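# Park the bike upright in the loose floor rack

## Task

Get the bike into the floor rack with one wheel sitting in the slot, pushed near the slot's closed end, and its kickstand raised fully. When finished the bike must be stationary and must not touch anything except the rack: no wall, furniture or loose item. The rack is free to slide, since it is not anchored. The bike must not fall or be left leaning, or the task fails. The robot must release the bike and back away, because a result that holds only while the robot supports it does not count.

## Robot and tools

Robot: TidyBot++, a wheeled base 0.54 m long, 0.50 m wide and 0.38 m high on four powered casters, carrying one seven-joint arm with a two-finger gripper. The shoulder sits 0.12 m ahead of the base centre at 0.68 m height. Segments: upper arm 0.42 m, forearm 0.31 m, hand 0.31 m to the hand point. The arm starts folded with the hand pointing down, reaching up to 0.08 m beyond the base front, elbow up to 1.15 m high. Cameras: base_camera (fixed on the base, looking forward and down) and wrist_camera (fisheye, looks along the hand).

Frames: the base frame has its origin on the floor below the base centre, x forward, y left, z up. hand_pose is reported in it: the point midway between the finger pads, with its z axis out along the fingers and its y axis along the closing direction. The odometry frame is the base frame as it was at the start. base_odometry counts wheel rotation only, so slip reads as motion; heading is in radians, left positive, -3.142 to 3.142. base_tilt is in degrees, positive when leaning forward or right, with about 1 degree of fixed error.

execute_actions: argument actions is a list holding one action or none (empty list only returns state and images). An action may contain base, joints, speeds. base takes exactly one key, each a relative offset from where the base last reported itself: translate_m (metres, forward positive, -2 to 2), strafe_m (metres, left positive, -2 to 2), rotate_rad (radians, counter-clockwise from above positive, -6.3 to 6.3). joints is a dictionary of absolute target angles by name, not offsets: joint_1_rad (any angle; positive is clockwise from above, opposite to rotate_rad), joint_2_rad shoulder -2.249 to 2.249, joint_3_rad any angle, joint_4_rad elbow -2.579 to 2.579, joint_5_rad any angle, joint_6_rad wrist -2.099 to 2.099, joint_7_rad any angle (hand down: positive is counter-clockwise from above; at 1.57 the fingers open toward the robot's left and right), gripper_pos 0 (open, about 85 mm gap) to 1 (closed, squeezing about 96 to 120 N per finger). Unbounded joints take the shorter way; go further in steps below half a turn. With joint_1_rad 0, joint_3_rad 3.14, joint_5_rad 0 the arm is in the vertical forward plane; segment angles from vertical are joint_2_rad, joint_2_rad minus joint_4_rad, and that minus joint_6_rad, and the hand point is the sum of length times sin (forward) and length times cos (up). speeds optionally caps this action's top speed: translate_m and strafe_m 0.05 to 0.5 m/s, rotate_rad 0.1 to 1.57 rad/s. A base move longer than 8.667 s at that speed, or any action over 15 s, is refused; so is any unknown key or out-of-range value, with nothing moving. cameras picks images: base_camera, wrist_camera or all; [] gives none. Joints omitted from an action may still push toward their earlier target.

wait: seconds 0 to 10; nothing new commanded, returns state and images. zoom_image: camera plus region [x0, y0, x1, y1] in pixels of that camera's latest image, at most 504 by 504. read_manual: licence texts only. finished_scene: scene number; ends the scene irreversibly and reports success, so call it only when the bike is parked, released and the robot is clear.

Results: base_status and joint_status tell how each motion ended. done means reached (for the base, only that wheels turned that far, even with slip or blockage). off_target means it stopped short and may keep pushing. contact_stop and time_out mean the target was dropped and the joint or base holds where it stopped. A line saying joint command not followed, with a cause, means a self-collision check withheld all arm targets; those may be retried on later actions. motor_effort gives percent of maximum, peak in brackets, with fixed bias and noise. Motor temperatures are listed per arm joint; MOTOR HOT warns at 60 °C, and at 75 °C an OVER-TEMPERATURE FAULT lets the arm sink and reports limit_stop_at_motor_heat. ARM HIT flags the arm striking the base or itself. A torque fault (joint_1 to joint_4 limit 104.5 N m, joint_5 to joint_7 limit 51.3 N m) freezes arm and gripper for 10 s and skips the rest of the call; the base keeps going.

Accuracy: friction leaves joints a little off even when reported done; correct by sending last command plus (desired minus read). A held load makes the arm sag; never command a loaded joint to its reading. Trust images over hand_pose. A downward-pointing hand reaches at most about 0.94 m high, near the base only. Closed fingertips reach about 20 mm past the hand point, so mind the floor. Odometry drifts a few centimetres and degrees over many moves.

Avoid: letting the bike drop or topple, shoving the rack (it slides), driving while the arm is snagged high up (the robot can tip), pulling or pushing sideways hard on a raised hand, driving into obstacles (a blocked base keeps pushing, and status may still say done), and hard impacts. Objects may occasionally be nudged by outside disturbances, so check images before finishing.

Each tool is called after "Call:" as name([rows], argument=value, ...), one row to a line, values as JSON.

## Session

Call:
execute_actions(actions=[])

Scene clock: 0.00 s.
Motor temperatures (°C, as the motors report them): [37 34 34 38 36 49 43]
base_odometry: x=+0.000 y=+0.000 heading=+0.000 (m, m, rad; odometry frame)
base_tilt: forward=+0.0 right=+0.6 (deg)
base_status: not commanded
joint_positions: joint_1_rad=+0.012 joint_2_rad=-0.315 joint_3_rad=+3.148 joint_4_rad=-2.554 joint_5_rad=+0.013 joint_6_rad=-0.856 joint_7_rad=+1.596 gripper_pos=+0.000
joint_status: not commanded
motor_effort: joint_1_rad=+0 joint_2_rad=-1 joint_3_rad=+0 joint_4_rad=+14 joint_5_rad=-1 joint_6_rad=+0 joint_7_rad=+1 (%)
hand_pose: x=+0.2501 y=-0.0038 z=+0.5762 quat_wxyz=(+0.005, +1.000, +0.008, +0.023) (m; base frame)
pictures: base_camera, wrist_camera
Images, in order (width x height): base_camera 644x364, wrist_camera 644x476.

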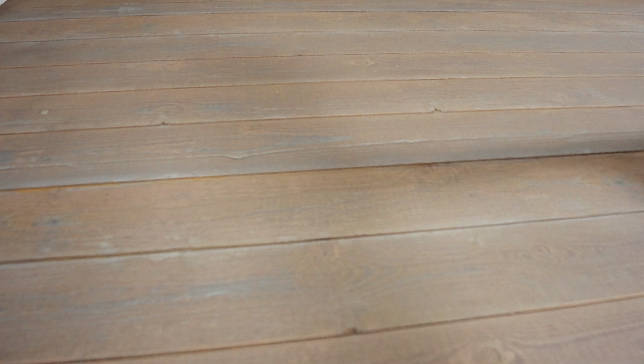

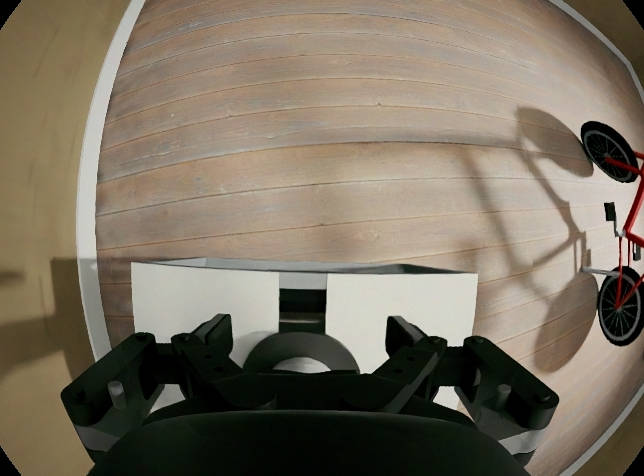

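Call:
execute_actions([
  {"base":{"rotate_rad":-1.57},"joints":{"joint_4_rad":-2.0,"joint_6_rad":-0.6}},
])

Scene clock: 2.43 s.
Motor temperatures (°C, as the motors report them): [37 34 34 38 36 49 43]
base_odometry: x=+0.000 y=+0.000 heading=-1.570 (m, m, rad; odometry frame)
base_tilt: forward=+0.0 right=+0.6 (deg)
base_status: done
joint_positions: joint_1_rad=+0.012 joint_2_rad=-0.315 joint_3_rad=+3.149 joint_4_rad=-2.007 joint_5_rad=+0.013 joint_6_rad=-0.621 joint_7_rad=+1.596 gripper_pos=+0.000
joint_status: all done
motor_effort: joint_1_rad=+0(1) joint_2_rad=-8(9) joint_3_rad=+1(1) joint_4_rad=+21(21) joint_5_rad=-2(0) joint_6_rad=+6(6) joint_7_rad=+1(1) (%)
hand_pose: x=+0.5302 y=-0.0088 z=+0.8332 quat_wxyz=(+0.013, +0.915, +0.006, +0.402) (m; base frame)
pictures: base_camera, wrist_camera
camera_calibration (this result's frames):
wrist_camera: T_world_to_cam=[[-0.00256227, -0.998643, 0.0520064, -0.0572219], [-0.706214, -0.0350134, -0.707132, 1.0179], [0.707994, -0.0385395, -0.705166, 0.353604], [0, 0, 0, 1]] pos_world=[0.468363, -0.00787628, 0.972118]
Images, in order (width x height): base_camera 644x364, wrist_camera 644x476.

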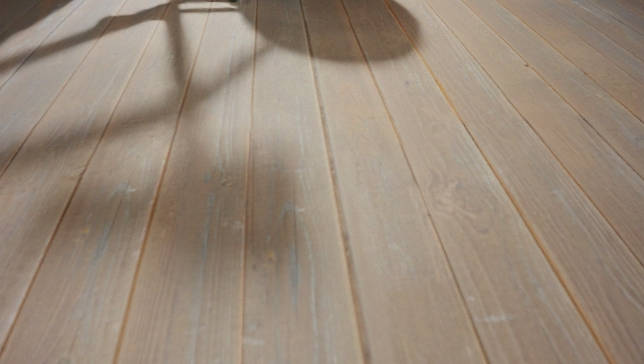

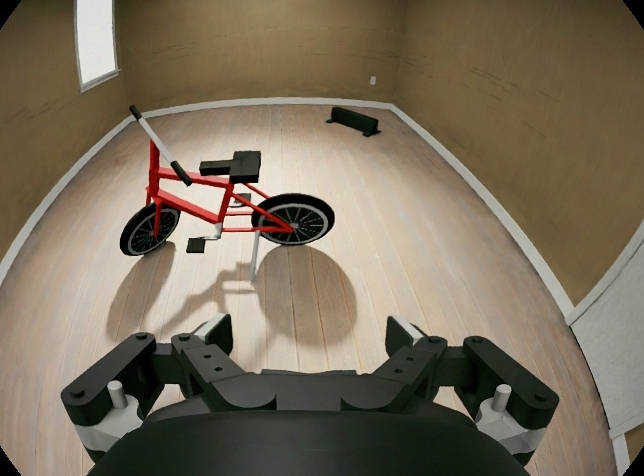

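Call:
zoom_image(camera="wrist_camera", region=[290,80,420,160])

Call:
zoom_image(camera="wrist_camera", region=[100,90,360,300])

Region (290, 80, 420, 160) of wrist_camera's 644x476 image, scaled by 3.877; it fills the top 310 rows of this view, and the rest is white.

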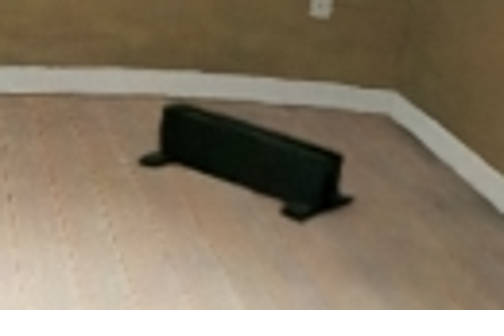

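Region (100, 90, 360, 300) of wrist_camera's 644x476 image, scaled by 1.938; it fills the top 407 rows of this view, and the rest is white.

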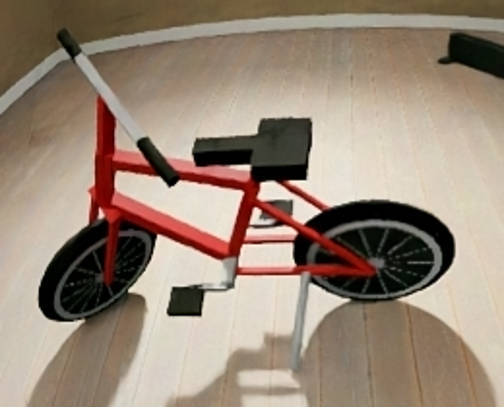

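Call:
execute_actions([
  {"base":{"strafe_m":-0.55}},
], cameras=[])

Call:
execute_actions([
  {"base":{"translate_m":2.0},"joints":{"joint_6_rad":-1.1}},
])

Scene clock: 5.10 s.
Motor temperatures (°C, as the motors report them): [37 34 34 38 36 49 43]
base_odometry: x=-0.550 y=+0.000 heading=-1.571 (m, m, rad; odometry frame)
base_tilt: forward=+0.0 right=+0.6 (deg)
base_status: done
joint_positions: joint_1_rad=+0.012 joint_2_rad=-0.315 joint_3_rad=+3.149 joint_4_rad=-2.007 joint_5_rad=+0.013 joint_6_rad=-0.621 joint_7_rad=+1.596 gripper_pos=+0.000
joint_status: not commanded
motor_effort: joint_1_rad=+0(1) joint_2_rad=-8(9) joint_3_rad=+0(2) joint_4_rad=+21(21) joint_5_rad=-2(1) joint_6_rad=+6(6) joint_7_rad=+1(1) (%)
hand_pose: x=+0.5302 y=-0.0088 z=+0.8332 quat_wxyz=(+0.013, +0.915, +0.006, +0.402) (m; base frame)
pictures: none
No camera images: the call's "cameras" was empty. Leave "cameras" out to get every camera's image.

Scene clock: 10.47 s.
Motor temperatures (°C, as the motors report them): [37 34 34 38 36 49 43]
base_odometry: x=-0.551 y=-2.000 heading=-1.571 (m, m, rad; odometry frame)
base_tilt: forward=+0.0 right=+0.6 (deg)
base_status: done
joint_positions: joint_1_rad=+0.012 joint_2_rad=-0.315 joint_3_rad=+3.149 joint_4_rad=-2.004 joint_5_rad=+0.013 joint_6_rad=-1.100 joint_7_rad=+1.596 gripper_pos=+0.000
joint_status: all done
motor_effort: joint_1_rad=+0(0) joint_2_rad=-6(9) joint_3_rad=+0(1) joint_4_rad=+19(22) joint_5_rad=-1(2) joint_6_rad=+3(7) joint_7_rad=+1(1) (%)
hand_pose: x=+0.4084 y=-0.0077 z=+0.7527 quat_wxyz=(+0.009, +0.984, +0.005, +0.175) (m; base frame)
pictures: base_camera, wrist_camera
camera_calibration (this result's frames):
wrist_camera: T_world_to_cam=[[0.0146833, -0.99905, 0.0410296, -0.051015], [-0.951788, -0.0265395, -0.305607, 0.673197], [0.306405, -0.0345642, -0.951273, 0.732369], [0, 0, 0, 1]] pos_world=[0.417088, -0.00778651, 0.90451]
Images, in order (width x height): base_camera 644x364, wrist_camera 644x476.

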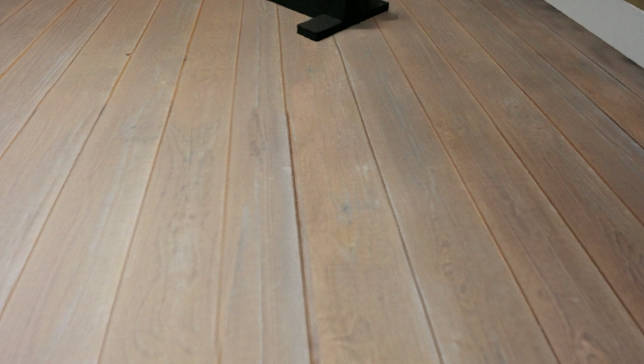

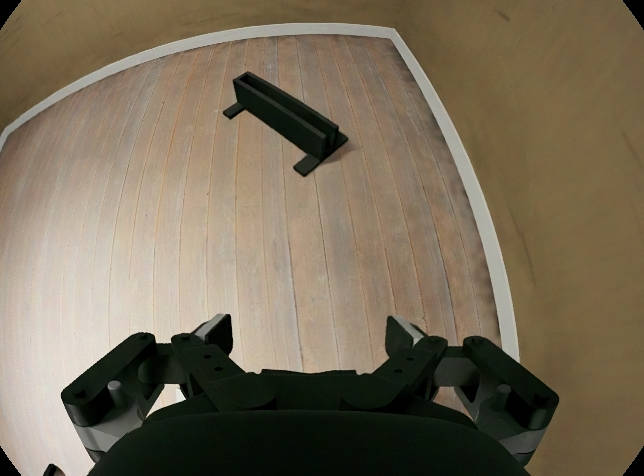

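Call:
execute_actions([
  {"base":{"translate_m":0.45},"joints":{"joint_2_rad":0.5,"joint_4_rad":-1.3,"joint_6_rad":-1.34}},
])

Scene clock: 12.83 s.
Motor temperatures (°C, as the motors report them): [37 35 34 38 36 49 43]
base_odometry: x=-0.552 y=-2.450 heading=-1.572 (m, m, rad; odometry frame)
base_tilt: forward=+0.0 right=+0.6 (deg)
base_status: done
joint_positions: joint_1_rad=+0.012 joint_2_rad=+0.493 joint_3_rad=+3.149 joint_4_rad=-1.309 joint_5_rad=+0.013 joint_6_rad=-1.315 joint_7_rad=+1.596 gripper_pos=+0.000
joint_status: all done
motor_effort: joint_1_rad=+0(0) joint_2_rad=-34(37) joint_3_rad=+0(1) joint_4_rad=+17(20) joint_5_rad=-1(0) joint_6_rad=+0(4) joint_7_rad=+1(1) (%)
hand_pose: x=+0.6316 y=-0.0117 z=+0.6693 quat_wxyz=(+0.008, +1.000, +0.005, +0.012) (m; base frame)
pictures: base_camera, wrist_camera
camera_calibration (this result's frames):
wrist_camera: T_world_to_cam=[[0.0246921, -0.999098, 0.0345371, -0.0568475], [-0.99956, -0.0241064, 0.0172711, 0.674111], [-0.016423, -0.0349483, -0.999254, 0.82051], [0, 0, 0, 1]] pos_world=[0.688693, -0.0118704, 0.810219]
Images, in order (width x height): base_camera 644x364, wrist_camera 644x476.

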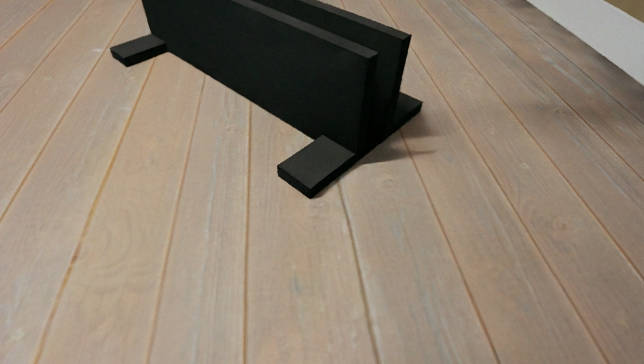

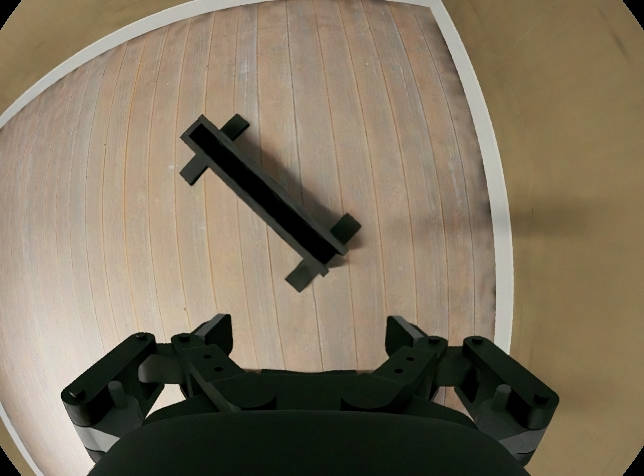

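Call:
execute_actions([
  {"base":{"rotate_rad":0.155},"joints":{"joint_7_rad":-0.9}},
], cameras=[])

Call:
execute_actions([
  {"base":{"translate_m":0.1},"joints":{"joint_2_rad":1.21,"joint_4_rad":-1.37,"joint_6_rad":-0.56}},
])

Scene clock: 15.83 s.
Motor temperatures (°C, as the motors report them): [37 35 34 38 36 49 43]
base_odometry: x=-0.552 y=-2.450 heading=-1.416 (m, m, rad; odometry frame)
base_tilt: forward=+0.0 right=+0.6 (deg)
base_status: done
joint_positions: joint_1_rad=+0.005 joint_2_rad=+0.493 joint_3_rad=+3.144 joint_4_rad=-1.309 joint_5_rad=+0.013 joint_6_rad=-1.316 joint_7_rad=-0.896 gripper_pos=+0.000
joint_status: all done
motor_effort: joint_1_rad=+0(4) joint_2_rad=-34(35) joint_3_rad=+0(3) joint_4_rad=+16(17) joint_5_rad=-2(1) joint_6_rad=+0(0) joint_7_rad=+0(1) (%)
hand_pose: x=+0.6315 y=-0.0064 z=+0.6694 quat_wxyz=(-0.009, +0.329, -0.944, +0.011) (m; base frame)
pictures: none
No camera images: the call's "cameras" was empty. Leave "cameras" out to get every camera's image.

Scene clock: 17.83 s.
Motor temperatures (°C, as the motors report them): [37 35 34 38 36 49 43]
base_odometry: x=-0.536 y=-2.549 heading=-1.415 (m, m, rad; odometry frame)
base_tilt: forward=+0.0 right=+0.6 (deg)
base_status: done
joint_positions: joint_1_rad=+0.005 joint_2_rad=+1.198 joint_3_rad=+3.144 joint_4_rad=-1.361 joint_5_rad=+0.013 joint_6_rad=-0.583 joint_7_rad=-0.896 gripper_pos=+0.000
joint_status: all done
motor_effort: joint_1_rad=+0(1) joint_2_rad=-44(49) joint_3_rad=-1(1) joint_4_rad=+9(18) joint_5_rad=-1(0) joint_6_rad=+0(2) joint_7_rad=+1(1) (%)
hand_pose: x=+0.6833 y=-0.0053 z=+0.2609 quat_wxyz=(+0.002, +0.333, -0.943, +0.004) (m; base frame)
pictures: base_camera, wrist_camera
camera_calibration (this result's frames):
wrist_camera: T_world_to_cam=[[-0.640348, 0.768005, 0.0110944, 0.432302], [0.767841, 0.639713, 0.0344501, -0.475672], [0.0193606, 0.0305788, -0.999345, 0.38941], [0, 0, 0, 1]] pos_world=[0.634525, -0.0396242, 0.400746]
Images, in order (width x height): base_camera 644x364, wrist_camera 644x476.

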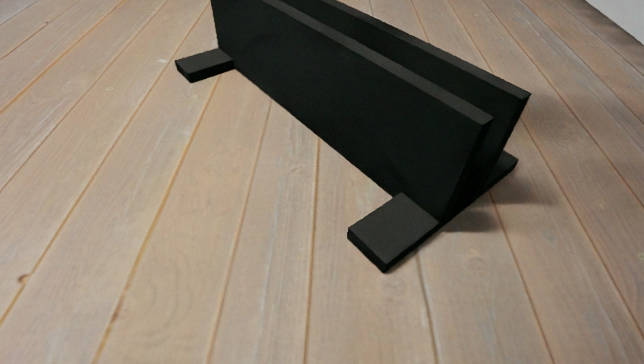

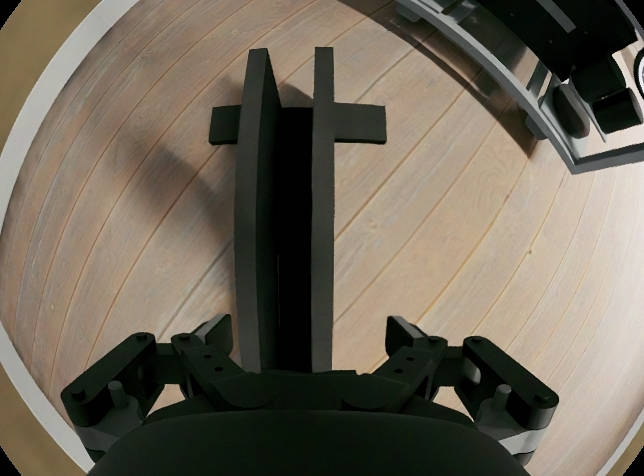

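Call:
execute_actions([
  {"base":{"translate_m":-0.01},"joints":{"gripper_pos":0.5}},
], cameras=[])

Call:
execute_actions([
  {"joints":{"joint_2_rad":1.44,"joint_4_rad":-1.24,"joint_6_rad":-0.45}},
])

Call:
execute_actions([
  {"joints":{"gripper_pos":1}},
], cameras=[])

Call:
execute_actions([
  {"joints":{"joint_2_rad":1.25,"joint_4_rad":-1.3,"joint_6_rad":-0.56}},
])

Scene clock: 18.77 s.
Motor temperatures (°C, as the motors report them): [37 35 34 38 36 49 43]
base_odometry: x=-0.538 y=-2.539 heading=-1.415 (m, m, rad; odometry frame)
base_tilt: forward=+0.0 right=+0.6 (deg)
base_status: done
joint_positions: joint_1_rad=+0.005 joint_2_rad=+1.198 joint_3_rad=+3.144 joint_4_rad=-1.366 joint_5_rad=+0.013 joint_6_rad=-0.582 joint_7_rad=-0.896 gripper_pos=+0.500
joint_status: all done
motor_effort: joint_1_rad=+0(3) joint_2_rad=-45(47) joint_3_rad=-1(1) joint_4_rad=+9(11) joint_5_rad=-1(1) joint_6_rad=+0(1) joint_7_rad=+1(1) (%)
hand_pose: x=+0.6809 y=-0.0053 z=+0.2601 quat_wxyz=(+0.004, +0.333, -0.943, +0.004) (m; base frame)
pictures: none
No camera images: the call's "cameras" was empty. Leave "cameras" out to get every camera's image.

Scene clock: 20.30 s.
Motor temperatures (°C, as the motors report them): [37 35 34 38 36 49 43]
base_odometry: x=-0.538 y=-2.539 heading=-1.415 (m, m, rad; odometry frame)
base_tilt: forward=+0.0 right=+0.6 (deg)
base_status: not commanded
joint_positions: joint_1_rad=+0.005 joint_2_rad=+1.439 joint_3_rad=+3.144 joint_4_rad=-1.250 joint_5_rad=+0.013 joint_6_rad=-0.475 joint_7_rad=-0.896 gripper_pos=+0.500
joint_status: all done
motor_effort: joint_1_rad=+0(0) joint_2_rad=-45(49) joint_3_rad=-1(1) joint_4_rad=+7(9) joint_5_rad=-2(1) joint_6_rad=+0(1) joint_7_rad=+1(1) (%)
hand_pose: x=+0.6664 y=-0.0049 z=+0.1431 quat_wxyz=(+0.012, +0.334, -0.942, +0.000) (m; base frame)
pictures: base_camera, wrist_camera
camera_calibration (this result's frames):
wrist_camera: T_world_to_cam=[[-0.640853, 0.76723, 0.0257844, 0.420667], [0.76766, 0.640583, 0.0187423, -0.456531], [-0.00213736, 0.0318048, -0.999492, 0.286298], [0, 0, 0, 1]] pos_world=[0.620659, -0.0394077, 0.283862]
Images, in order (width x height): base_camera 644x364, wrist_camera 644x476.

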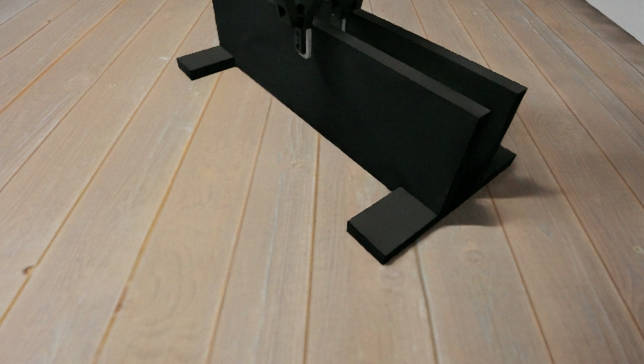

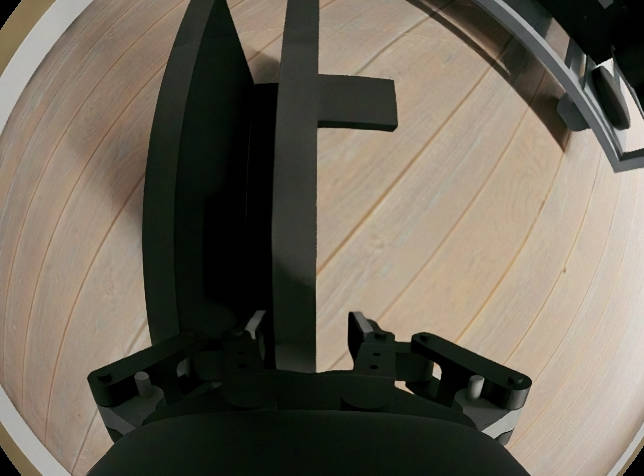

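Scene clock: 21.13 s.
Motor temperatures (°C, as the motors report them): [37 35 34 38 36 49 43]
base_odometry: x=-0.538 y=-2.539 heading=-1.415 (m, m, rad; odometry frame)
base_tilt: forward=+0.0 right=+0.6 (deg)
base_status: not commanded
joint_positions: joint_1_rad=+0.008 joint_2_rad=+1.438 joint_3_rad=+3.149 joint_4_rad=-1.246 joint_5_rad=+0.013 joint_6_rad=-0.470 joint_7_rad=-0.896 gripper_pos=+0.798
joint_status: gripper_pos off_target (ended at +0.798, target +1.000)
motor_effort: joint_1_rad=+0(4) joint_2_rad=-45(45) joint_3_rad=-1(5) joint_4_rad=+8(9) joint_5_rad=-2(3) joint_6_rad=+1(2) joint_7_rad=-1(1) (%)
hand_pose: x=+0.6706 y=-0.0092 z=+0.1440 quat_wxyz=(+0.008, +0.333, -0.943, +0.004) (m; base frame)
pictures: none
No camera images: the call's "cameras" was empty. Leave "cameras" out to get every camera's image.

Scene clock: 22.43 s.
Motor temperatures (°C, as the motors report them): [37 35 34 38 36 49 43]
base_odometry: x=-0.538 y=-2.539 heading=-1.415 (m, m, rad; odometry frame)
base_tilt: forward=+0.0 right=+0.6 (deg)
base_status: not commanded
joint_positions: joint_1_rad=+0.008 joint_2_rad=+1.331 joint_3_rad=+3.149 joint_4_rad=-1.316 joint_5_rad=+0.013 joint_6_rad=-0.552 joint_7_rad=-0.896 gripper_pos=+0.798
joint_status: joint_2_rad off_target (ended at +1.331, target +1.250); the others done
motor_effort: joint_1_rad=-1(1) joint_2_rad=-58(59) joint_3_rad=-2(2) joint_4_rad=+12(13) joint_5_rad=-1(2) joint_6_rad=+1(1) joint_7_rad=+1(1) (%)
hand_pose: x=+0.6591 y=-0.0093 z=+0.1943 quat_wxyz=(+0.029, +0.332, -0.943, -0.003) (m; base frame)
pictures: base_camera, wrist_camera
camera_calibration (this result's frames):
wrist_camera: T_world_to_cam=[[-0.636111, 0.77035, 0.0438525, 0.411494], [0.770734, 0.63706, -0.0110958, -0.445284], [-0.0364843, 0.0267405, -0.998976, 0.360175], [0, 0, 0, 1]] pos_world=[0.618093, -0.0429533, 0.336821]
Images, in order (width x height): base_camera 644x364, wrist_camera 644x476.

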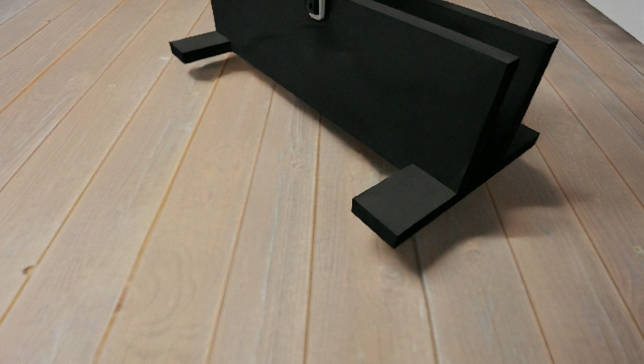

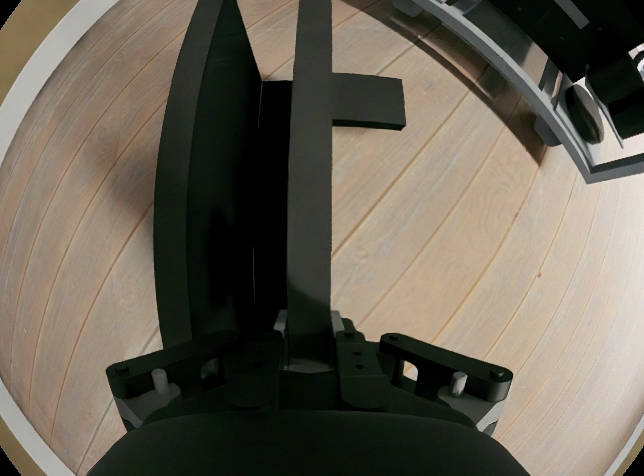

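Call:
execute_actions([
  {"base":{"rotate_rad":1.415},"joints":{"joint_7_rad":1.57},"speeds":{"rotate_rad":0.7}},
], cameras=[])

Call:
execute_actions([
  {"base":{"translate_m":1.4}},
])

Scene clock: 25.73 s.
Motor temperatures (°C, as the motors report them): [37 36 34 38 36 49 43]
base_odometry: x=-0.538 y=-2.539 heading=+0.000 (m, m, rad; odometry frame)
base_tilt: forward=+0.0 right=+0.6 (deg)
base_status: done
joint_positions: joint_1_rad=+0.009 joint_2_rad=+1.328 joint_3_rad=+3.149 joint_4_rad=-1.316 joint_5_rad=+0.013 joint_6_rad=-0.552 joint_7_rad=+1.571 gripper_pos=+0.798
joint_status: all done
motor_effort: joint_1_rad=+0(8) joint_2_rad=-55(58) joint_3_rad=-1(6) joint_4_rad=+9(12) joint_5_rad=-2(2) joint_6_rad=-3(3) joint_7_rad=+1(2) (%)
hand_pose: x=+0.6605 y=-0.0098 z=+0.1958 quat_wxyz=(+0.007, +1.000, +0.001, -0.027) (m; base frame)
pictures: none
No camera images: the call's "cameras" was empty. Leave "cameras" out to get every camera's image.

Scene clock: 29.90 s.
Motor temperatures (°C, as the motors report them): [37 36 34 38 36 49 43]
base_odometry: x=+0.862 y=-2.538 heading=+0.000 (m, m, rad; odometry frame)
base_tilt: forward=+0.0 right=+0.6 (deg)
base_status: done
joint_positions: joint_1_rad=+0.009 joint_2_rad=+1.322 joint_3_rad=+3.149 joint_4_rad=-1.310 joint_5_rad=+0.013 joint_6_rad=-0.552 joint_7_rad=+1.571 gripper_pos=+0.798
joint_status: not commanded
motor_effort: joint_1_rad=+0(2) joint_2_rad=-55(58) joint_3_rad=-2(3) joint_4_rad=+10(13) joint_5_rad=-2(1) joint_6_rad=-2(3) joint_7_rad=+1(1) (%)
hand_pose: x=+0.6672 y=-0.0099 z=+0.2000 quat_wxyz=(+0.007, +1.000, +0.001, -0.021) (m; base frame)
pictures: base_camera, wrist_camera
camera_calibration (this result's frames):
wrist_camera: T_world_to_cam=[[0.0173787, -0.999393, 0.0302082, -0.0339481], [-0.996423, -0.0148123, 0.0831961, 0.702634], [-0.0826981, -0.031546, -0.996075, 0.395821], [0, 0, 0, 1]] pos_world=[0.733444, -0.0110333, 0.336837]
Images, in order (width x height): base_camera 644x364, wrist_camera 644x476.

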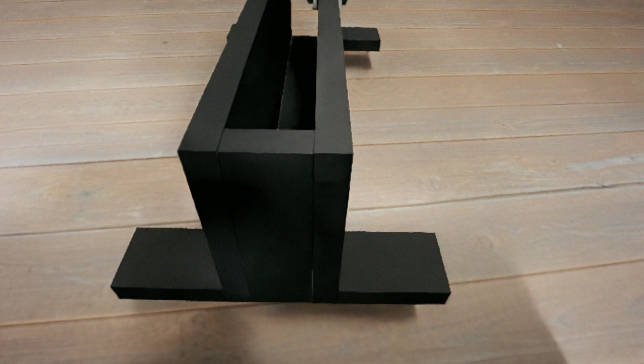

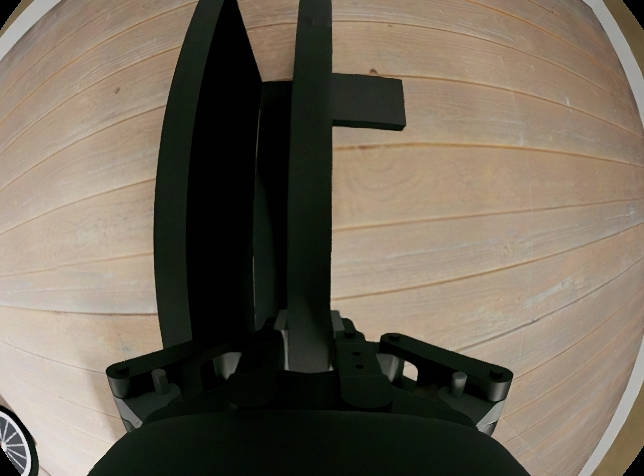

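Call:
execute_actions([
  {"base":{"translate_m":0.3}},
], cameras=[])

Call:
execute_actions([
  {"base":{"rotate_rad":1.4},"speeds":{"rotate_rad":0.8}},
], cameras=[])

Call:
execute_actions([
  {"base":{"strafe_m":-0.4}},
], cameras=[])

Call:
execute_actions([
  {"base":{"translate_m":1.2}},
])

Scene clock: 31.97 s.
Motor temperatures (°C, as the motors report them): [37 37 34 38 36 49 43]
base_odometry: x=+1.163 y=-2.537 heading=+0.001 (m, m, rad; odometry frame)
base_tilt: forward=+0.0 right=+0.6 (deg)
base_status: done
joint_positions: joint_1_rad=+0.009 joint_2_rad=+1.319 joint_3_rad=+3.149 joint_4_rad=-1.306 joint_5_rad=+0.013 joint_6_rad=-0.552 joint_7_rad=+1.571 gripper_pos=+0.798
joint_status: not commanded
motor_effort: joint_1_rad=+0(2) joint_2_rad=-56(57) joint_3_rad=-2(3) joint_4_rad=+10(12) joint_5_rad=-3(4) joint_6_rad=-2(4) joint_7_rad=+1(1) (%)
hand_pose: x=+0.6712 y=-0.0099 z=+0.2024 quat_wxyz=(+0.007, +1.000, +0.001, -0.017) (m; base frame)
pictures: none
No camera images: the call's "cameras" was empty. Leave "cameras" out to get every camera's image.

Scene clock: 34.87 s.
Motor temperatures (°C, as the motors report them): [37 37 34 38 36 49 43]
base_odometry: x=+1.163 y=-2.537 heading=+1.401 (m, m, rad; odometry frame)
base_tilt: forward=+0.0 right=+0.6 (deg)
base_status: done
joint_positions: joint_1_rad=+0.009 joint_2_rad=+1.319 joint_3_rad=+3.149 joint_4_rad=-1.306 joint_5_rad=+0.013 joint_6_rad=-0.552 joint_7_rad=+1.571 gripper_pos=+0.798
joint_status: not commanded
motor_effort: joint_1_rad=-1(7) joint_2_rad=-56(56) joint_3_rad=-2(6) joint_4_rad=+11(11) joint_5_rad=-2(4) joint_6_rad=-2(3) joint_7_rad=+1(1) (%)
hand_pose: x=+0.6712 y=-0.0100 z=+0.2024 quat_wxyz=(+0.007, +1.000, +0.000, -0.017) (m; base frame)
pictures: none
No camera images: the call's "cameras" was empty. Leave "cameras" out to get every camera's image.

Scene clock: 37.03 s.
Motor temperatures (°C, as the motors report them): [37 37 34 38 36 49 43]
base_odometry: x=+1.557 y=-2.604 heading=+1.402 (m, m, rad; odometry frame)
base_tilt: forward=+0.0 right=+0.6 (deg)
base_status: done
joint_positions: joint_1_rad=+0.020 joint_2_rad=+1.319 joint_3_rad=+3.155 joint_4_rad=-1.306 joint_5_rad=+0.013 joint_6_rad=-0.552 joint_7_rad=+1.571 gripper_pos=+0.798
joint_status: not commanded
motor_effort: joint_1_rad=+0(5) joint_2_rad=-56(57) joint_3_rad=-1(4) joint_4_rad=+10(11) joint_5_rad=-1(3) joint_6_rad=-2(2) joint_7_rad=+1(0) (%)
hand_pose: x=+0.6710 y=-0.0199 z=+0.2023 quat_wxyz=(+0.010, +1.000, -0.006, -0.017) (m; base frame)
pictures: none
No camera images: the call's "cameras" was empty. Leave "cameras" out to get every camera's image.

Scene clock: 40.80 s.
Motor temperatures (°C, as the motors report them): [37 38 34 38 36 49 43]
base_odometry: x=+1.760 y=-1.421 heading=+1.401 (m, m, rad; odometry frame)
base_tilt: forward=+0.0 right=+0.6 (deg)
base_status: done
joint_positions: joint_1_rad=+0.020 joint_2_rad=+1.319 joint_3_rad=+3.155 joint_4_rad=-1.308 joint_5_rad=+0.013 joint_6_rad=-0.552 joint_7_rad=+1.571 gripper_pos=+0.798
joint_status: not commanded
motor_effort: joint_1_rad=-1(3) joint_2_rad=-55(59) joint_3_rad=-2(2) joint_4_rad=+10(13) joint_5_rad=-2(2) joint_6_rad=-2(4) joint_7_rad=+1(1) (%)
hand_pose: x=+0.6695 y=-0.0198 z=+0.2020 quat_wxyz=(+0.010, +1.000, -0.006, -0.019) (m; base frame)
pictures: base_camera, wrist_camera
camera_calibration (this result's frames):
wrist_camera: T_world_to_cam=[[0.00451259, -0.999328, 0.0363698, -0.036605], [-0.996923, -0.00164931, 0.0783754, 0.706235], [-0.0782628, -0.0366116, -0.99626, 0.394679], [0, 0, 0, 1]] pos_world=[0.735115, -0.0209658, 0.339183]
Images, in order (width x height): base_camera 644x364, wrist_camera 644x476.

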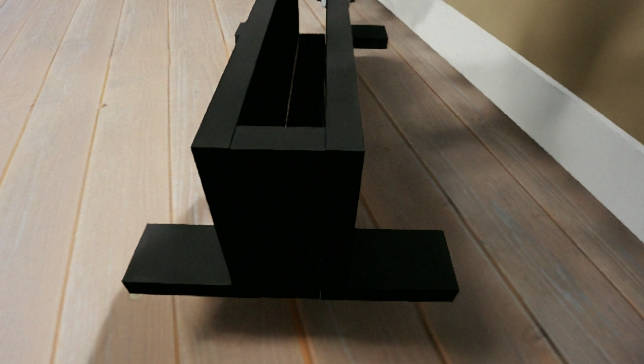

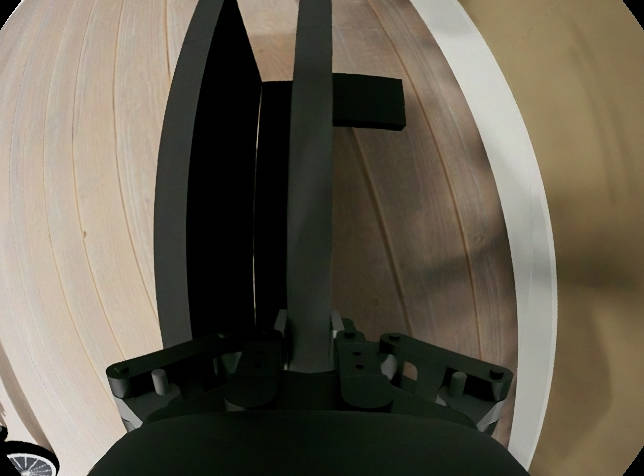

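Call:
execute_actions([
  {"base":{"rotate_rad":0.35}},
], cameras=[])

Call:
execute_actions([
  {"base":{"translate_m":0.95}},
], cameras=[])

Call:
execute_actions([
  {"base":{"rotate_rad":1.9},"speeds":{"rotate_rad":0.8},"joints":{"joint_2_rad":1.0,"joint_4_rad":-1.66,"joint_6_rad":-0.3}},
])

Scene clock: 42.63 s.
Motor temperatures (°C, as the motors report them): [37 38 34 38 36 49 43]
base_odometry: x=+1.760 y=-1.421 heading=+1.751 (m, m, rad; odometry frame)
base_tilt: forward=+0.0 right=+0.6 (deg)
base_status: done
joint_positions: joint_1_rad=+0.012 joint_2_rad=+1.319 joint_3_rad=+3.151 joint_4_rad=-1.308 joint_5_rad=+0.013 joint_6_rad=-0.552 joint_7_rad=+1.571 gripper_pos=+0.798
joint_status: not commanded
motor_effort: joint_1_rad=+0(9) joint_2_rad=-56(56) joint_3_rad=-1(5) joint_4_rad=+10(10) joint_5_rad=-1(2) joint_6_rad=-2(3) joint_7_rad=+1(1) (%)
hand_pose: x=+0.6698 y=-0.0132 z=+0.2021 quat_wxyz=(+0.008, +1.000, -0.002, -0.018) (m; base frame)
pictures: none
No camera images: the call's "cameras" was empty. Leave "cameras" out to get every camera's image.

Scene clock: 45.90 s.
Motor temperatures (°C, as the motors report them): [37 38 34 38 36 49 43]
base_odometry: x=+1.589 y=-0.487 heading=+1.751 (m, m, rad; odometry frame)
base_tilt: forward=+0.0 right=+0.6 (deg)
base_status: done
joint_positions: joint_1_rad=+0.012 joint_2_rad=+1.318 joint_3_rad=+3.151 joint_4_rad=-1.308 joint_5_rad=+0.013 joint_6_rad=-0.552 joint_7_rad=+1.571 gripper_pos=+0.798
joint_status: not commanded
motor_effort: joint_1_rad=+0(2) joint_2_rad=-56(60) joint_3_rad=-2(2) joint_4_rad=+10(13) joint_5_rad=-2(2) joint_6_rad=-3(3) joint_7_rad=+0(1) (%)
hand_pose: x=+0.6696 y=-0.0132 z=+0.2021 quat_wxyz=(+0.008, +1.000, -0.002, -0.019) (m; base frame)
pictures: none
No camera images: the call's "cameras" was empty. Leave "cameras" out to get every camera's image.

Scene clock: 49.37 s.
Motor temperatures (°C, as the motors report them): [37 39 34 38 36 49 43]
base_odometry: x=+1.589 y=-0.487 heading=-2.632 (m, m, rad; odometry frame)
base_tilt: forward=+0.0 right=+0.6 (deg)
base_status: done
joint_positions: joint_1_rad=+0.007 joint_2_rad=+1.062 joint_3_rad=+3.148 joint_4_rad=-1.663 joint_5_rad=+0.013 joint_6_rad=-0.316 joint_7_rad=+1.571 gripper_pos=+0.798
joint_status: joint_2_rad off_target (ended at +1.062, target +1.000); the others done
motor_effort: joint_1_rad=+0(7) joint_2_rad=-51(57) joint_3_rad=-2(6) joint_4_rad=+10(10) joint_5_rad=-2(4) joint_6_rad=+1(4) joint_7_rad=+0(0) (%)
hand_pose: x=+0.6452 y=-0.0072 z=+0.2896 quat_wxyz=(+0.005, +0.999, +0.002, +0.051) (m; base frame)
pictures: base_camera, wrist_camera
camera_calibration (this result's frames):
wrist_camera: T_world_to_cam=[[0.0159121, -0.999434, 0.029632, -0.0324904], [-0.998064, -0.0176586, -0.0596437, 0.715715], [0.0601332, -0.0286256, -0.99778, 0.391727], [0, 0, 0, 1]] pos_world=[0.69129, -0.00862007, 0.434508]
Images, in order (width x height): base_camera 644x364, wrist_camera 644x476.

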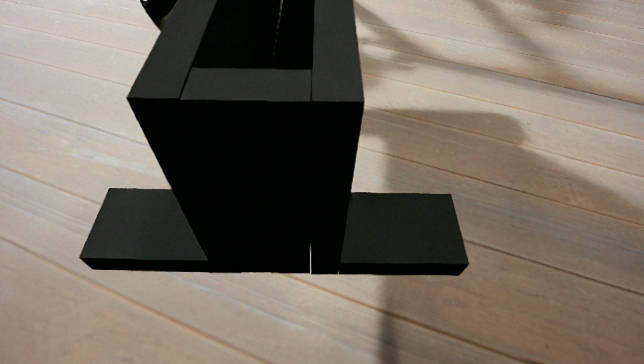

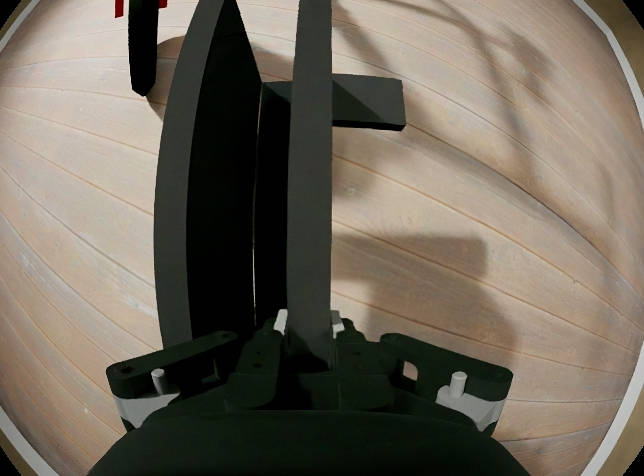

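Call:
execute_actions([
  {"base":{"strafe_m":-0.3}},
], cameras=[])

Call:
execute_actions([
  {"base":{"rotate_rad":0.58},"joints":{"joint_2_rad":1.36,"joint_4_rad":-1.24,"joint_6_rad":-0.45}},
], cameras=[])

Call:
execute_actions([
  {"joints":{"joint_2_rad":1.41}},
], cameras=[])

Call:
execute_actions([
  {"joints":{"gripper_pos":0.5}},
], cameras=[])

Call:
execute_actions([
  {"joints":{"joint_2_rad":1.1,"joint_4_rad":-1.45,"joint_6_rad":-0.6}},
], cameras=[])

Call:
execute_actions([
  {"joints":{"joint_2_rad":0.3,"joint_4_rad":-1.3,"joint_6_rad":-1.0}},
])

Scene clock: 51.53 s.
Motor temperatures (°C, as the motors report them): [37 39 34 38 36 49 43]
base_odometry: x=+1.442 y=-0.225 heading=-2.631 (m, m, rad; odometry frame)
base_tilt: forward=+0.0 right=+0.6 (deg)
base_status: done
joint_positions: joint_1_rad=+0.018 joint_2_rad=+1.062 joint_3_rad=+3.154 joint_4_rad=-1.663 joint_5_rad=+0.013 joint_6_rad=-0.316 joint_7_rad=+1.571 gripper_pos=+0.798
joint_status: not commanded
motor_effort: joint_1_rad=-1(4) joint_2_rad=-51(52) joint_3_rad=-2(4) joint_4_rad=+10(11) joint_5_rad=-2(2) joint_6_rad=+1(1) joint_7_rad=+1(0) (%)
hand_pose: x=+0.6450 y=-0.0171 z=+0.2896 quat_wxyz=(+0.009, +0.999, -0.006, +0.050) (m; base frame)
pictures: none
No camera images: the call's "cameras" was empty. Leave "cameras" out to get every camera's image.

Scene clock: 53.47 s.
Motor temperatures (°C, as the motors report them): [37 39 34 38 36 49 43]
base_odometry: x=+1.442 y=-0.225 heading=-2.052 (m, m, rad; odometry frame)
base_tilt: forward=+0.0 right=+0.6 (deg)
base_status: done
joint_positions: joint_1_rad=+0.011 joint_2_rad=+1.414 joint_3_rad=+3.146 joint_4_rad=-1.265 joint_5_rad=+0.013 joint_6_rad=-0.431 joint_7_rad=+1.571 gripper_pos=+0.798
joint_status: joint_2_rad off_target (ended at +1.414, target +1.360); the others done
motor_effort: joint_1_rad=+0(9) joint_2_rad=-55(61) joint_3_rad=-1(5) joint_4_rad=+10(13) joint_5_rad=-1(2) joint_6_rad=+1(2) joint_7_rad=+0(0) (%)
hand_pose: x=+0.6844 y=-0.0093 z=+0.1549 quat_wxyz=(+0.005, +1.000, +0.000, +0.016) (m; base frame)
pictures: none
No camera images: the call's "cameras" was empty. Leave "cameras" out to get every camera's image.

Scene clock: 54.20 s.
Motor temperatures (°C, as the motors report them): [37 39 34 38 36 49 43]
base_odometry: x=+1.442 y=-0.225 heading=-2.052 (m, m, rad; odometry frame)
base_tilt: forward=+0.0 right=+0.6 (deg)
base_status: not commanded
joint_positions: joint_1_rad=+0.011 joint_2_rad=+1.426 joint_3_rad=+3.146 joint_4_rad=-1.258 joint_5_rad=+0.013 joint_6_rad=-0.432 joint_7_rad=+1.571 gripper_pos=+0.798
joint_status: all done
motor_effort: joint_1_rad=-1(1) joint_2_rad=-52(55) joint_3_rad=+0(1) joint_4_rad=+9(10) joint_5_rad=+0(0) joint_6_rad=+1(2) joint_7_rad=+1(1) (%)
hand_pose: x=+0.6821 y=-0.0092 z=+0.1492 quat_wxyz=(+0.005, +1.000, +0.000, +0.013) (m; base frame)
pictures: none
No camera images: the call's "cameras" was empty. Leave "cameras" out to get every camera's image.

Scene clock: 55.07 s.
Motor temperatures (°C, as the motors report them): [37 39 34 38 36 49 43]
base_odometry: x=+1.442 y=-0.225 heading=-2.052 (m, m, rad; odometry frame)
base_tilt: forward=+0.0 right=+0.6 (deg)
base_status: not commanded
joint_positions: joint_1_rad=+0.011 joint_2_rad=+1.418 joint_3_rad=+3.146 joint_4_rad=-1.249 joint_5_rad=+0.013 joint_6_rad=-0.432 joint_7_rad=+1.571 gripper_pos=+0.500
joint_status: all done
motor_effort: joint_1_rad=+0(1) joint_2_rad=-46(52) joint_3_rad=-1(1) joint_4_rad=+8(9) joint_5_rad=-1(1) joint_6_rad=+0(1) joint_7_rad=+1(1) (%)
hand_pose: x=+0.6917 y=-0.0093 z=+0.1552 quat_wxyz=(+0.005, +1.000, +0.000, +0.021) (m; base frame)
pictures: none
No camera images: the call's "cameras" was empty. Leave "cameras" out to get every camera's image.

Scene clock: 56.67 s.
Motor temperatures (°C, as the motors report them): [37 39 34 38 36 49 43]
base_odometry: x=+1.442 y=-0.225 heading=-2.052 (m, m, rad; odometry frame)
base_tilt: forward=+0.0 right=+0.6 (deg)
base_status: not commanded
joint_positions: joint_1_rad=+0.011 joint_2_rad=+1.104 joint_3_rad=+3.146 joint_4_rad=-1.438 joint_5_rad=+0.013 joint_6_rad=-0.575 joint_7_rad=+1.571 gripper_pos=+0.500
joint_status: all done
motor_effort: joint_1_rad=+0(0) joint_2_rad=-44(49) joint_3_rad=-1(0) joint_4_rad=+10(10) joint_5_rad=-3(1) joint_6_rad=+0(0) joint_7_rad=+0(0) (%)
hand_pose: x=+0.6796 y=-0.0096 z=+0.3005 quat_wxyz=(+0.006, +1.000, -0.001, +0.012) (m; base frame)
pictures: none
No camera images: the call's "cameras" was empty. Leave "cameras" out to get every camera's image.

Scene clock: 58.73 s.
Motor temperatures (°C, as the motors report them): [37 40 34 38 36 49 43]
base_odometry: x=+1.442 y=-0.225 heading=-2.052 (m, m, rad; odometry frame)
base_tilt: forward=+0.0 right=+0.6 (deg)
base_status: not commanded
joint_positions: joint_1_rad=+0.011 joint_2_rad=+0.312 joint_3_rad=+3.146 joint_4_rad=-1.311 joint_5_rad=+0.013 joint_6_rad=-0.976 joint_7_rad=+1.571 gripper_pos=+0.500
joint_status: all done
motor_effort: joint_1_rad=+0(0) joint_2_rad=-31(47) joint_3_rad=+0(1) joint_4_rad=+20(20) joint_5_rad=-1(1) joint_6_rad=+5(4) joint_7_rad=+0(1) (%)
hand_pose: x=+0.7229 y=-0.0110 z=+0.7997 quat_wxyz=(+0.009, +0.963, -0.005, +0.268) (m; base frame)
pictures: base_camera, wrist_camera
camera_calibration (this result's frames):
wrist_camera: T_world_to_cam=[[-0.0101292, -0.999242, 0.0375929, -0.040209], [-0.876594, -0.00921527, -0.481142, 1.07301], [0.481124, -0.0378273, -0.875836, 0.493898], [0, 0, 0, 1]] pos_world=[0.702557, -0.0116077, 0.950354]
Images, in order (width x height): base_camera 644x364, wrist_camera 644x476.

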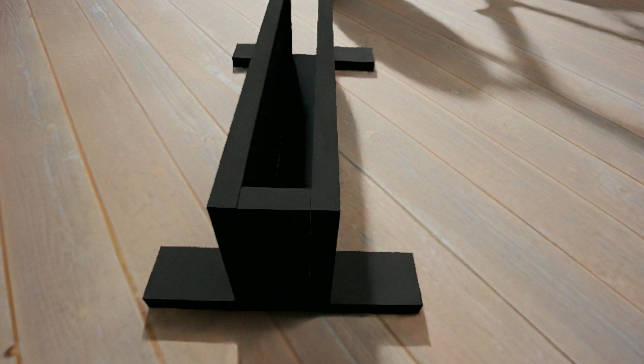

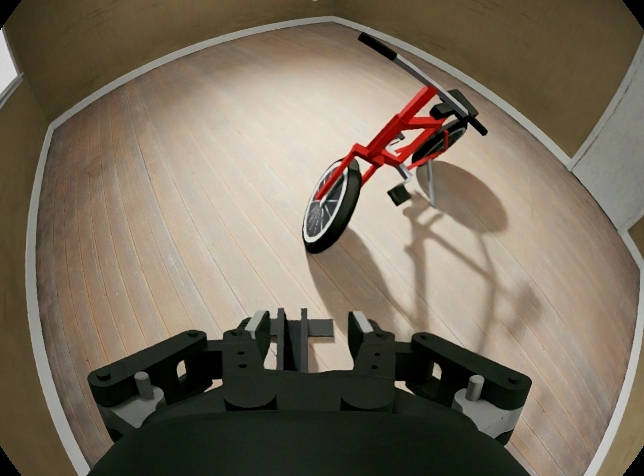

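Call:
execute_actions([
  {"base":{"strafe_m":-0.45},"joints":{"joint_1_rad":-0.35,"joint_2_rad":0.3,"joint_4_rad":-0.85,"joint_6_rad":-1.85,"gripper_pos":0}},
], cameras=[])

Call:
execute_actions([
  {"base":{"translate_m":0.6}},
])

Scene clock: 61.60 s.
Motor temperatures (°C, as the motors report them): [37 40 34 38 36 49 43]
base_odometry: x=+1.042 y=-0.017 heading=-2.051 (m, m, rad; odometry frame)
base_tilt: forward=+0.0 right=+0.6 (deg)
base_status: done
joint_positions: joint_1_rad=-0.333 joint_2_rad=+0.312 joint_3_rad=+3.146 joint_4_rad=-0.859 joint_5_rad=+0.013 joint_6_rad=-1.831 joint_7_rad=+1.571 gripper_pos=+0.000
joint_status: all done
motor_effort: joint_1_rad=+0(2) joint_2_rad=-28(33) joint_3_rad=+0(1) joint_4_rad=+17(21) joint_5_rad=-2(0) joint_6_rad=+2(4) joint_7_rad=+1(1) (%)
hand_pose: x=+0.5571 y=+0.1468 z=+0.8965 quat_wxyz=(-0.005, +0.984, +0.161, +0.070) (m; base frame)
pictures: none
No camera images: the call's "cameras" was empty. Leave "cameras" out to get every camera's image.

Scene clock: 64.17 s.
Motor temperatures (°C, as the motors report them): [37 40 34 38 36 49 43]
base_odometry: x=+0.765 y=-0.549 heading=-2.052 (m, m, rad; odometry frame)
base_tilt: forward=+0.0 right=+0.6 (deg)
base_status: done
joint_positions: joint_1_rad=-0.335 joint_2_rad=+0.309 joint_3_rad=+3.146 joint_4_rad=-0.858 joint_5_rad=+0.013 joint_6_rad=-1.831 joint_7_rad=+1.571 gripper_pos=+0.000
joint_status: not commanded
motor_effort: joint_1_rad=+0(1) joint_2_rad=-28(31) joint_3_rad=+0(1) joint_4_rad=+17(17) joint_5_rad=-1(1) joint_6_rad=+1(2) joint_7_rad=+0(0) (%)
hand_pose: x=+0.5563 y=+0.1477 z=+0.8978 quat_wxyz=(-0.005, +0.984, +0.162, +0.072) (m; base frame)
pictures: base_camera, wrist_camera
camera_calibration (this result's frames):
wrist_camera: T_world_to_cam=[[0.332011, -0.942698, 0.0330125, -0.0815488], [-0.937229, -0.333637, -0.101426, 0.7164], [0.106629, 0.00273437, -0.994295, 0.974737], [0, 0, 0, 1]] pos_world=[0.594572, 0.159477, 1.04453]
Images, in order (width x height): base_camera 644x364, wrist_camera 644x476.

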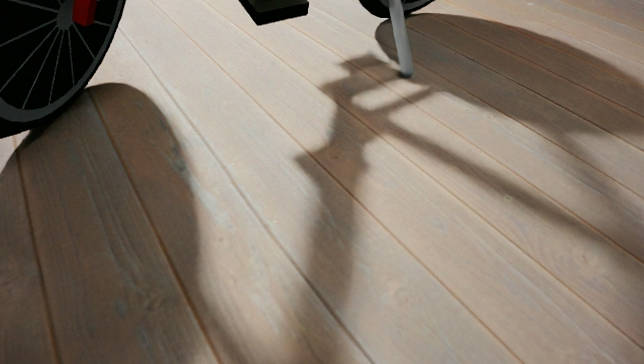

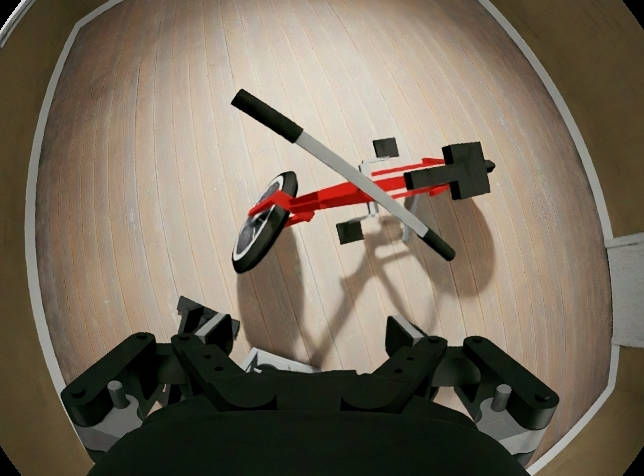

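Call:
execute_actions([
  {"base":{"translate_m":0.17},"joints":{"joint_7_rad":2.53}},
], cameras=[])

Call:
execute_actions([
  {"joints":{"joint_4_rad":-1.19,"joint_6_rad":-1.64}},
])

Scene clock: 65.87 s.
Motor temperatures (°C, as the motors report them): [37 40 34 38 36 49 43]
base_odometry: x=+0.686 y=-0.700 heading=-2.053 (m, m, rad; odometry frame)
base_tilt: forward=+0.0 right=+0.6 (deg)
base_status: done
joint_positions: joint_1_rad=-0.335 joint_2_rad=+0.308 joint_3_rad=+3.146 joint_4_rad=-0.858 joint_5_rad=+0.013 joint_6_rad=-1.831 joint_7_rad=+2.525 gripper_pos=+0.000
joint_status: all done
motor_effort: joint_1_rad=+0(1) joint_2_rad=-28(33) joint_3_rad=-1(1) joint_4_rad=+16(17) joint_5_rad=-1(1) joint_6_rad=+1(2) joint_7_rad=+1(0) (%)
hand_pose: x=+0.5561 y=+0.1478 z=+0.8984 quat_wxyz=(+0.029, +0.800, +0.596, +0.066) (m; base frame)
pictures: none
No camera images: the call's "cameras" was empty. Leave "cameras" out to get every camera's image.

Scene clock: 67.33 s.
Motor temperatures (°C, as the motors report them): [37 40 34 38 36 49 43]
base_odometry: x=+0.686 y=-0.700 heading=-2.053 (m, m, rad; odometry frame)
base_tilt: forward=+0.0 right=+0.6 (deg)
base_status: not commanded
joint_positions: joint_1_rad=-0.335 joint_2_rad=+0.308 joint_3_rad=+3.146 joint_4_rad=-1.181 joint_5_rad=+0.013 joint_6_rad=-1.664 joint_7_rad=+2.525 gripper_pos=+0.000
joint_status: all done
motor_effort: joint_1_rad=+0(0) joint_2_rad=-27(29) joint_3_rad=+0(0) joint_4_rad=+17(19) joint_5_rad=-1(2) joint_6_rad=+0(2) joint_7_rad=+1(1) (%)
hand_pose: x=+0.5333 y=+0.1397 z=+0.7970 quat_wxyz=(+0.005, +0.801, +0.599, -0.008) (m; base frame)
pictures: base_camera, wrist_camera
camera_calibration (this result's frames):
wrist_camera: T_world_to_cam=[[0.963391, -0.267641, 0.015706, -0.495393], [-0.2681, -0.961524, 0.059949, 0.284178], [-0.000943066, -0.0619651, -0.998078, 0.946357], [0, 0, 0, 1]] pos_world=[0.554338, 0.199298, 0.935283]
Images, in order (width x height): base_camera 644x364, wrist_camera 644x476.

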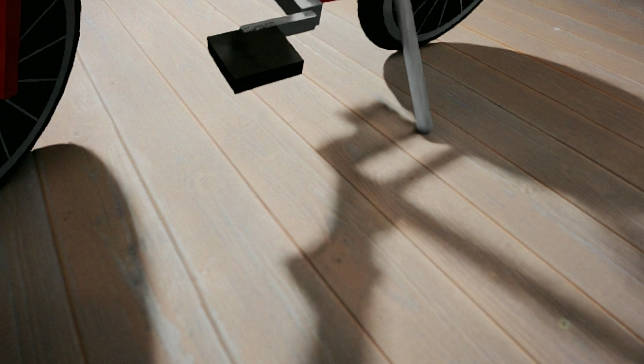

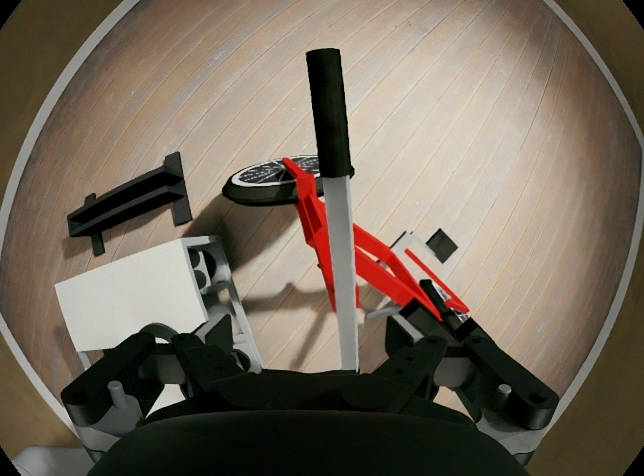

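Call:
execute_actions([
  {"base":{"translate_m":0.025},"joints":{"joint_4_rad":-1.49,"joint_6_rad":-1.33,"joint_7_rad":2.62}},
])

Scene clock: 69.63 s.
Motor temperatures (°C, as the motors report them): [37 40 34 38 36 49 43]
base_odometry: x=+0.674 y=-0.722 heading=-2.053 (m, m, rad; odometry frame)
base_tilt: forward=+0.0 right=+0.6 (deg)
base_status: done
joint_positions: joint_1_rad=-0.336 joint_2_rad=+0.305 joint_3_rad=+3.146 joint_4_rad=-1.481 joint_5_rad=+0.013 joint_6_rad=-1.353 joint_7_rad=+2.595 gripper_pos=+0.000
joint_status: all done
motor_effort: joint_1_rad=+0(1) joint_2_rad=-28(31) joint_3_rad=+0(1) joint_4_rad=+16(18) joint_5_rad=-2(2) joint_6_rad=+0(0) joint_7_rad=+1(1) (%)
hand_pose: x=+0.5304 y=+0.1389 z=+0.7048 quat_wxyz=(+0.007, +0.778, +0.628, -0.001) (m; base frame)
pictures: base_camera, wrist_camera
camera_calibration (this result's frames):
wrist_camera: T_world_to_cam=[[0.980339, -0.195482, 0.0268711, -0.518244], [-0.196661, -0.979085, 0.0521313, 0.258139], [0.0161184, -0.0563909, -0.998279, 0.844639], [0, 0, 0, 1]] pos_world=[0.545206, 0.199062, 0.843654]
Images, in order (width x height): base_camera 644x364, wrist_camera 644x476.

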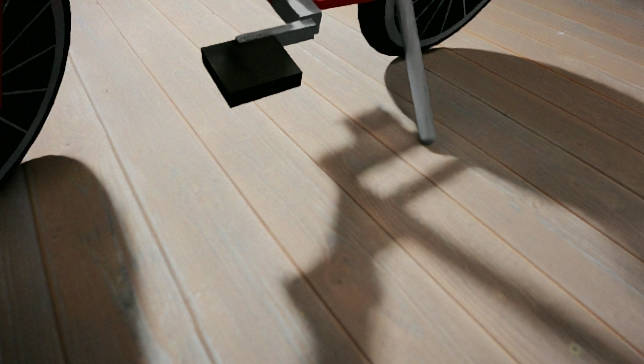

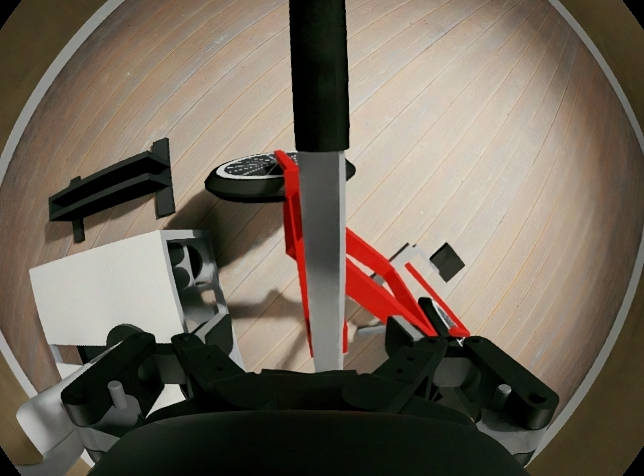

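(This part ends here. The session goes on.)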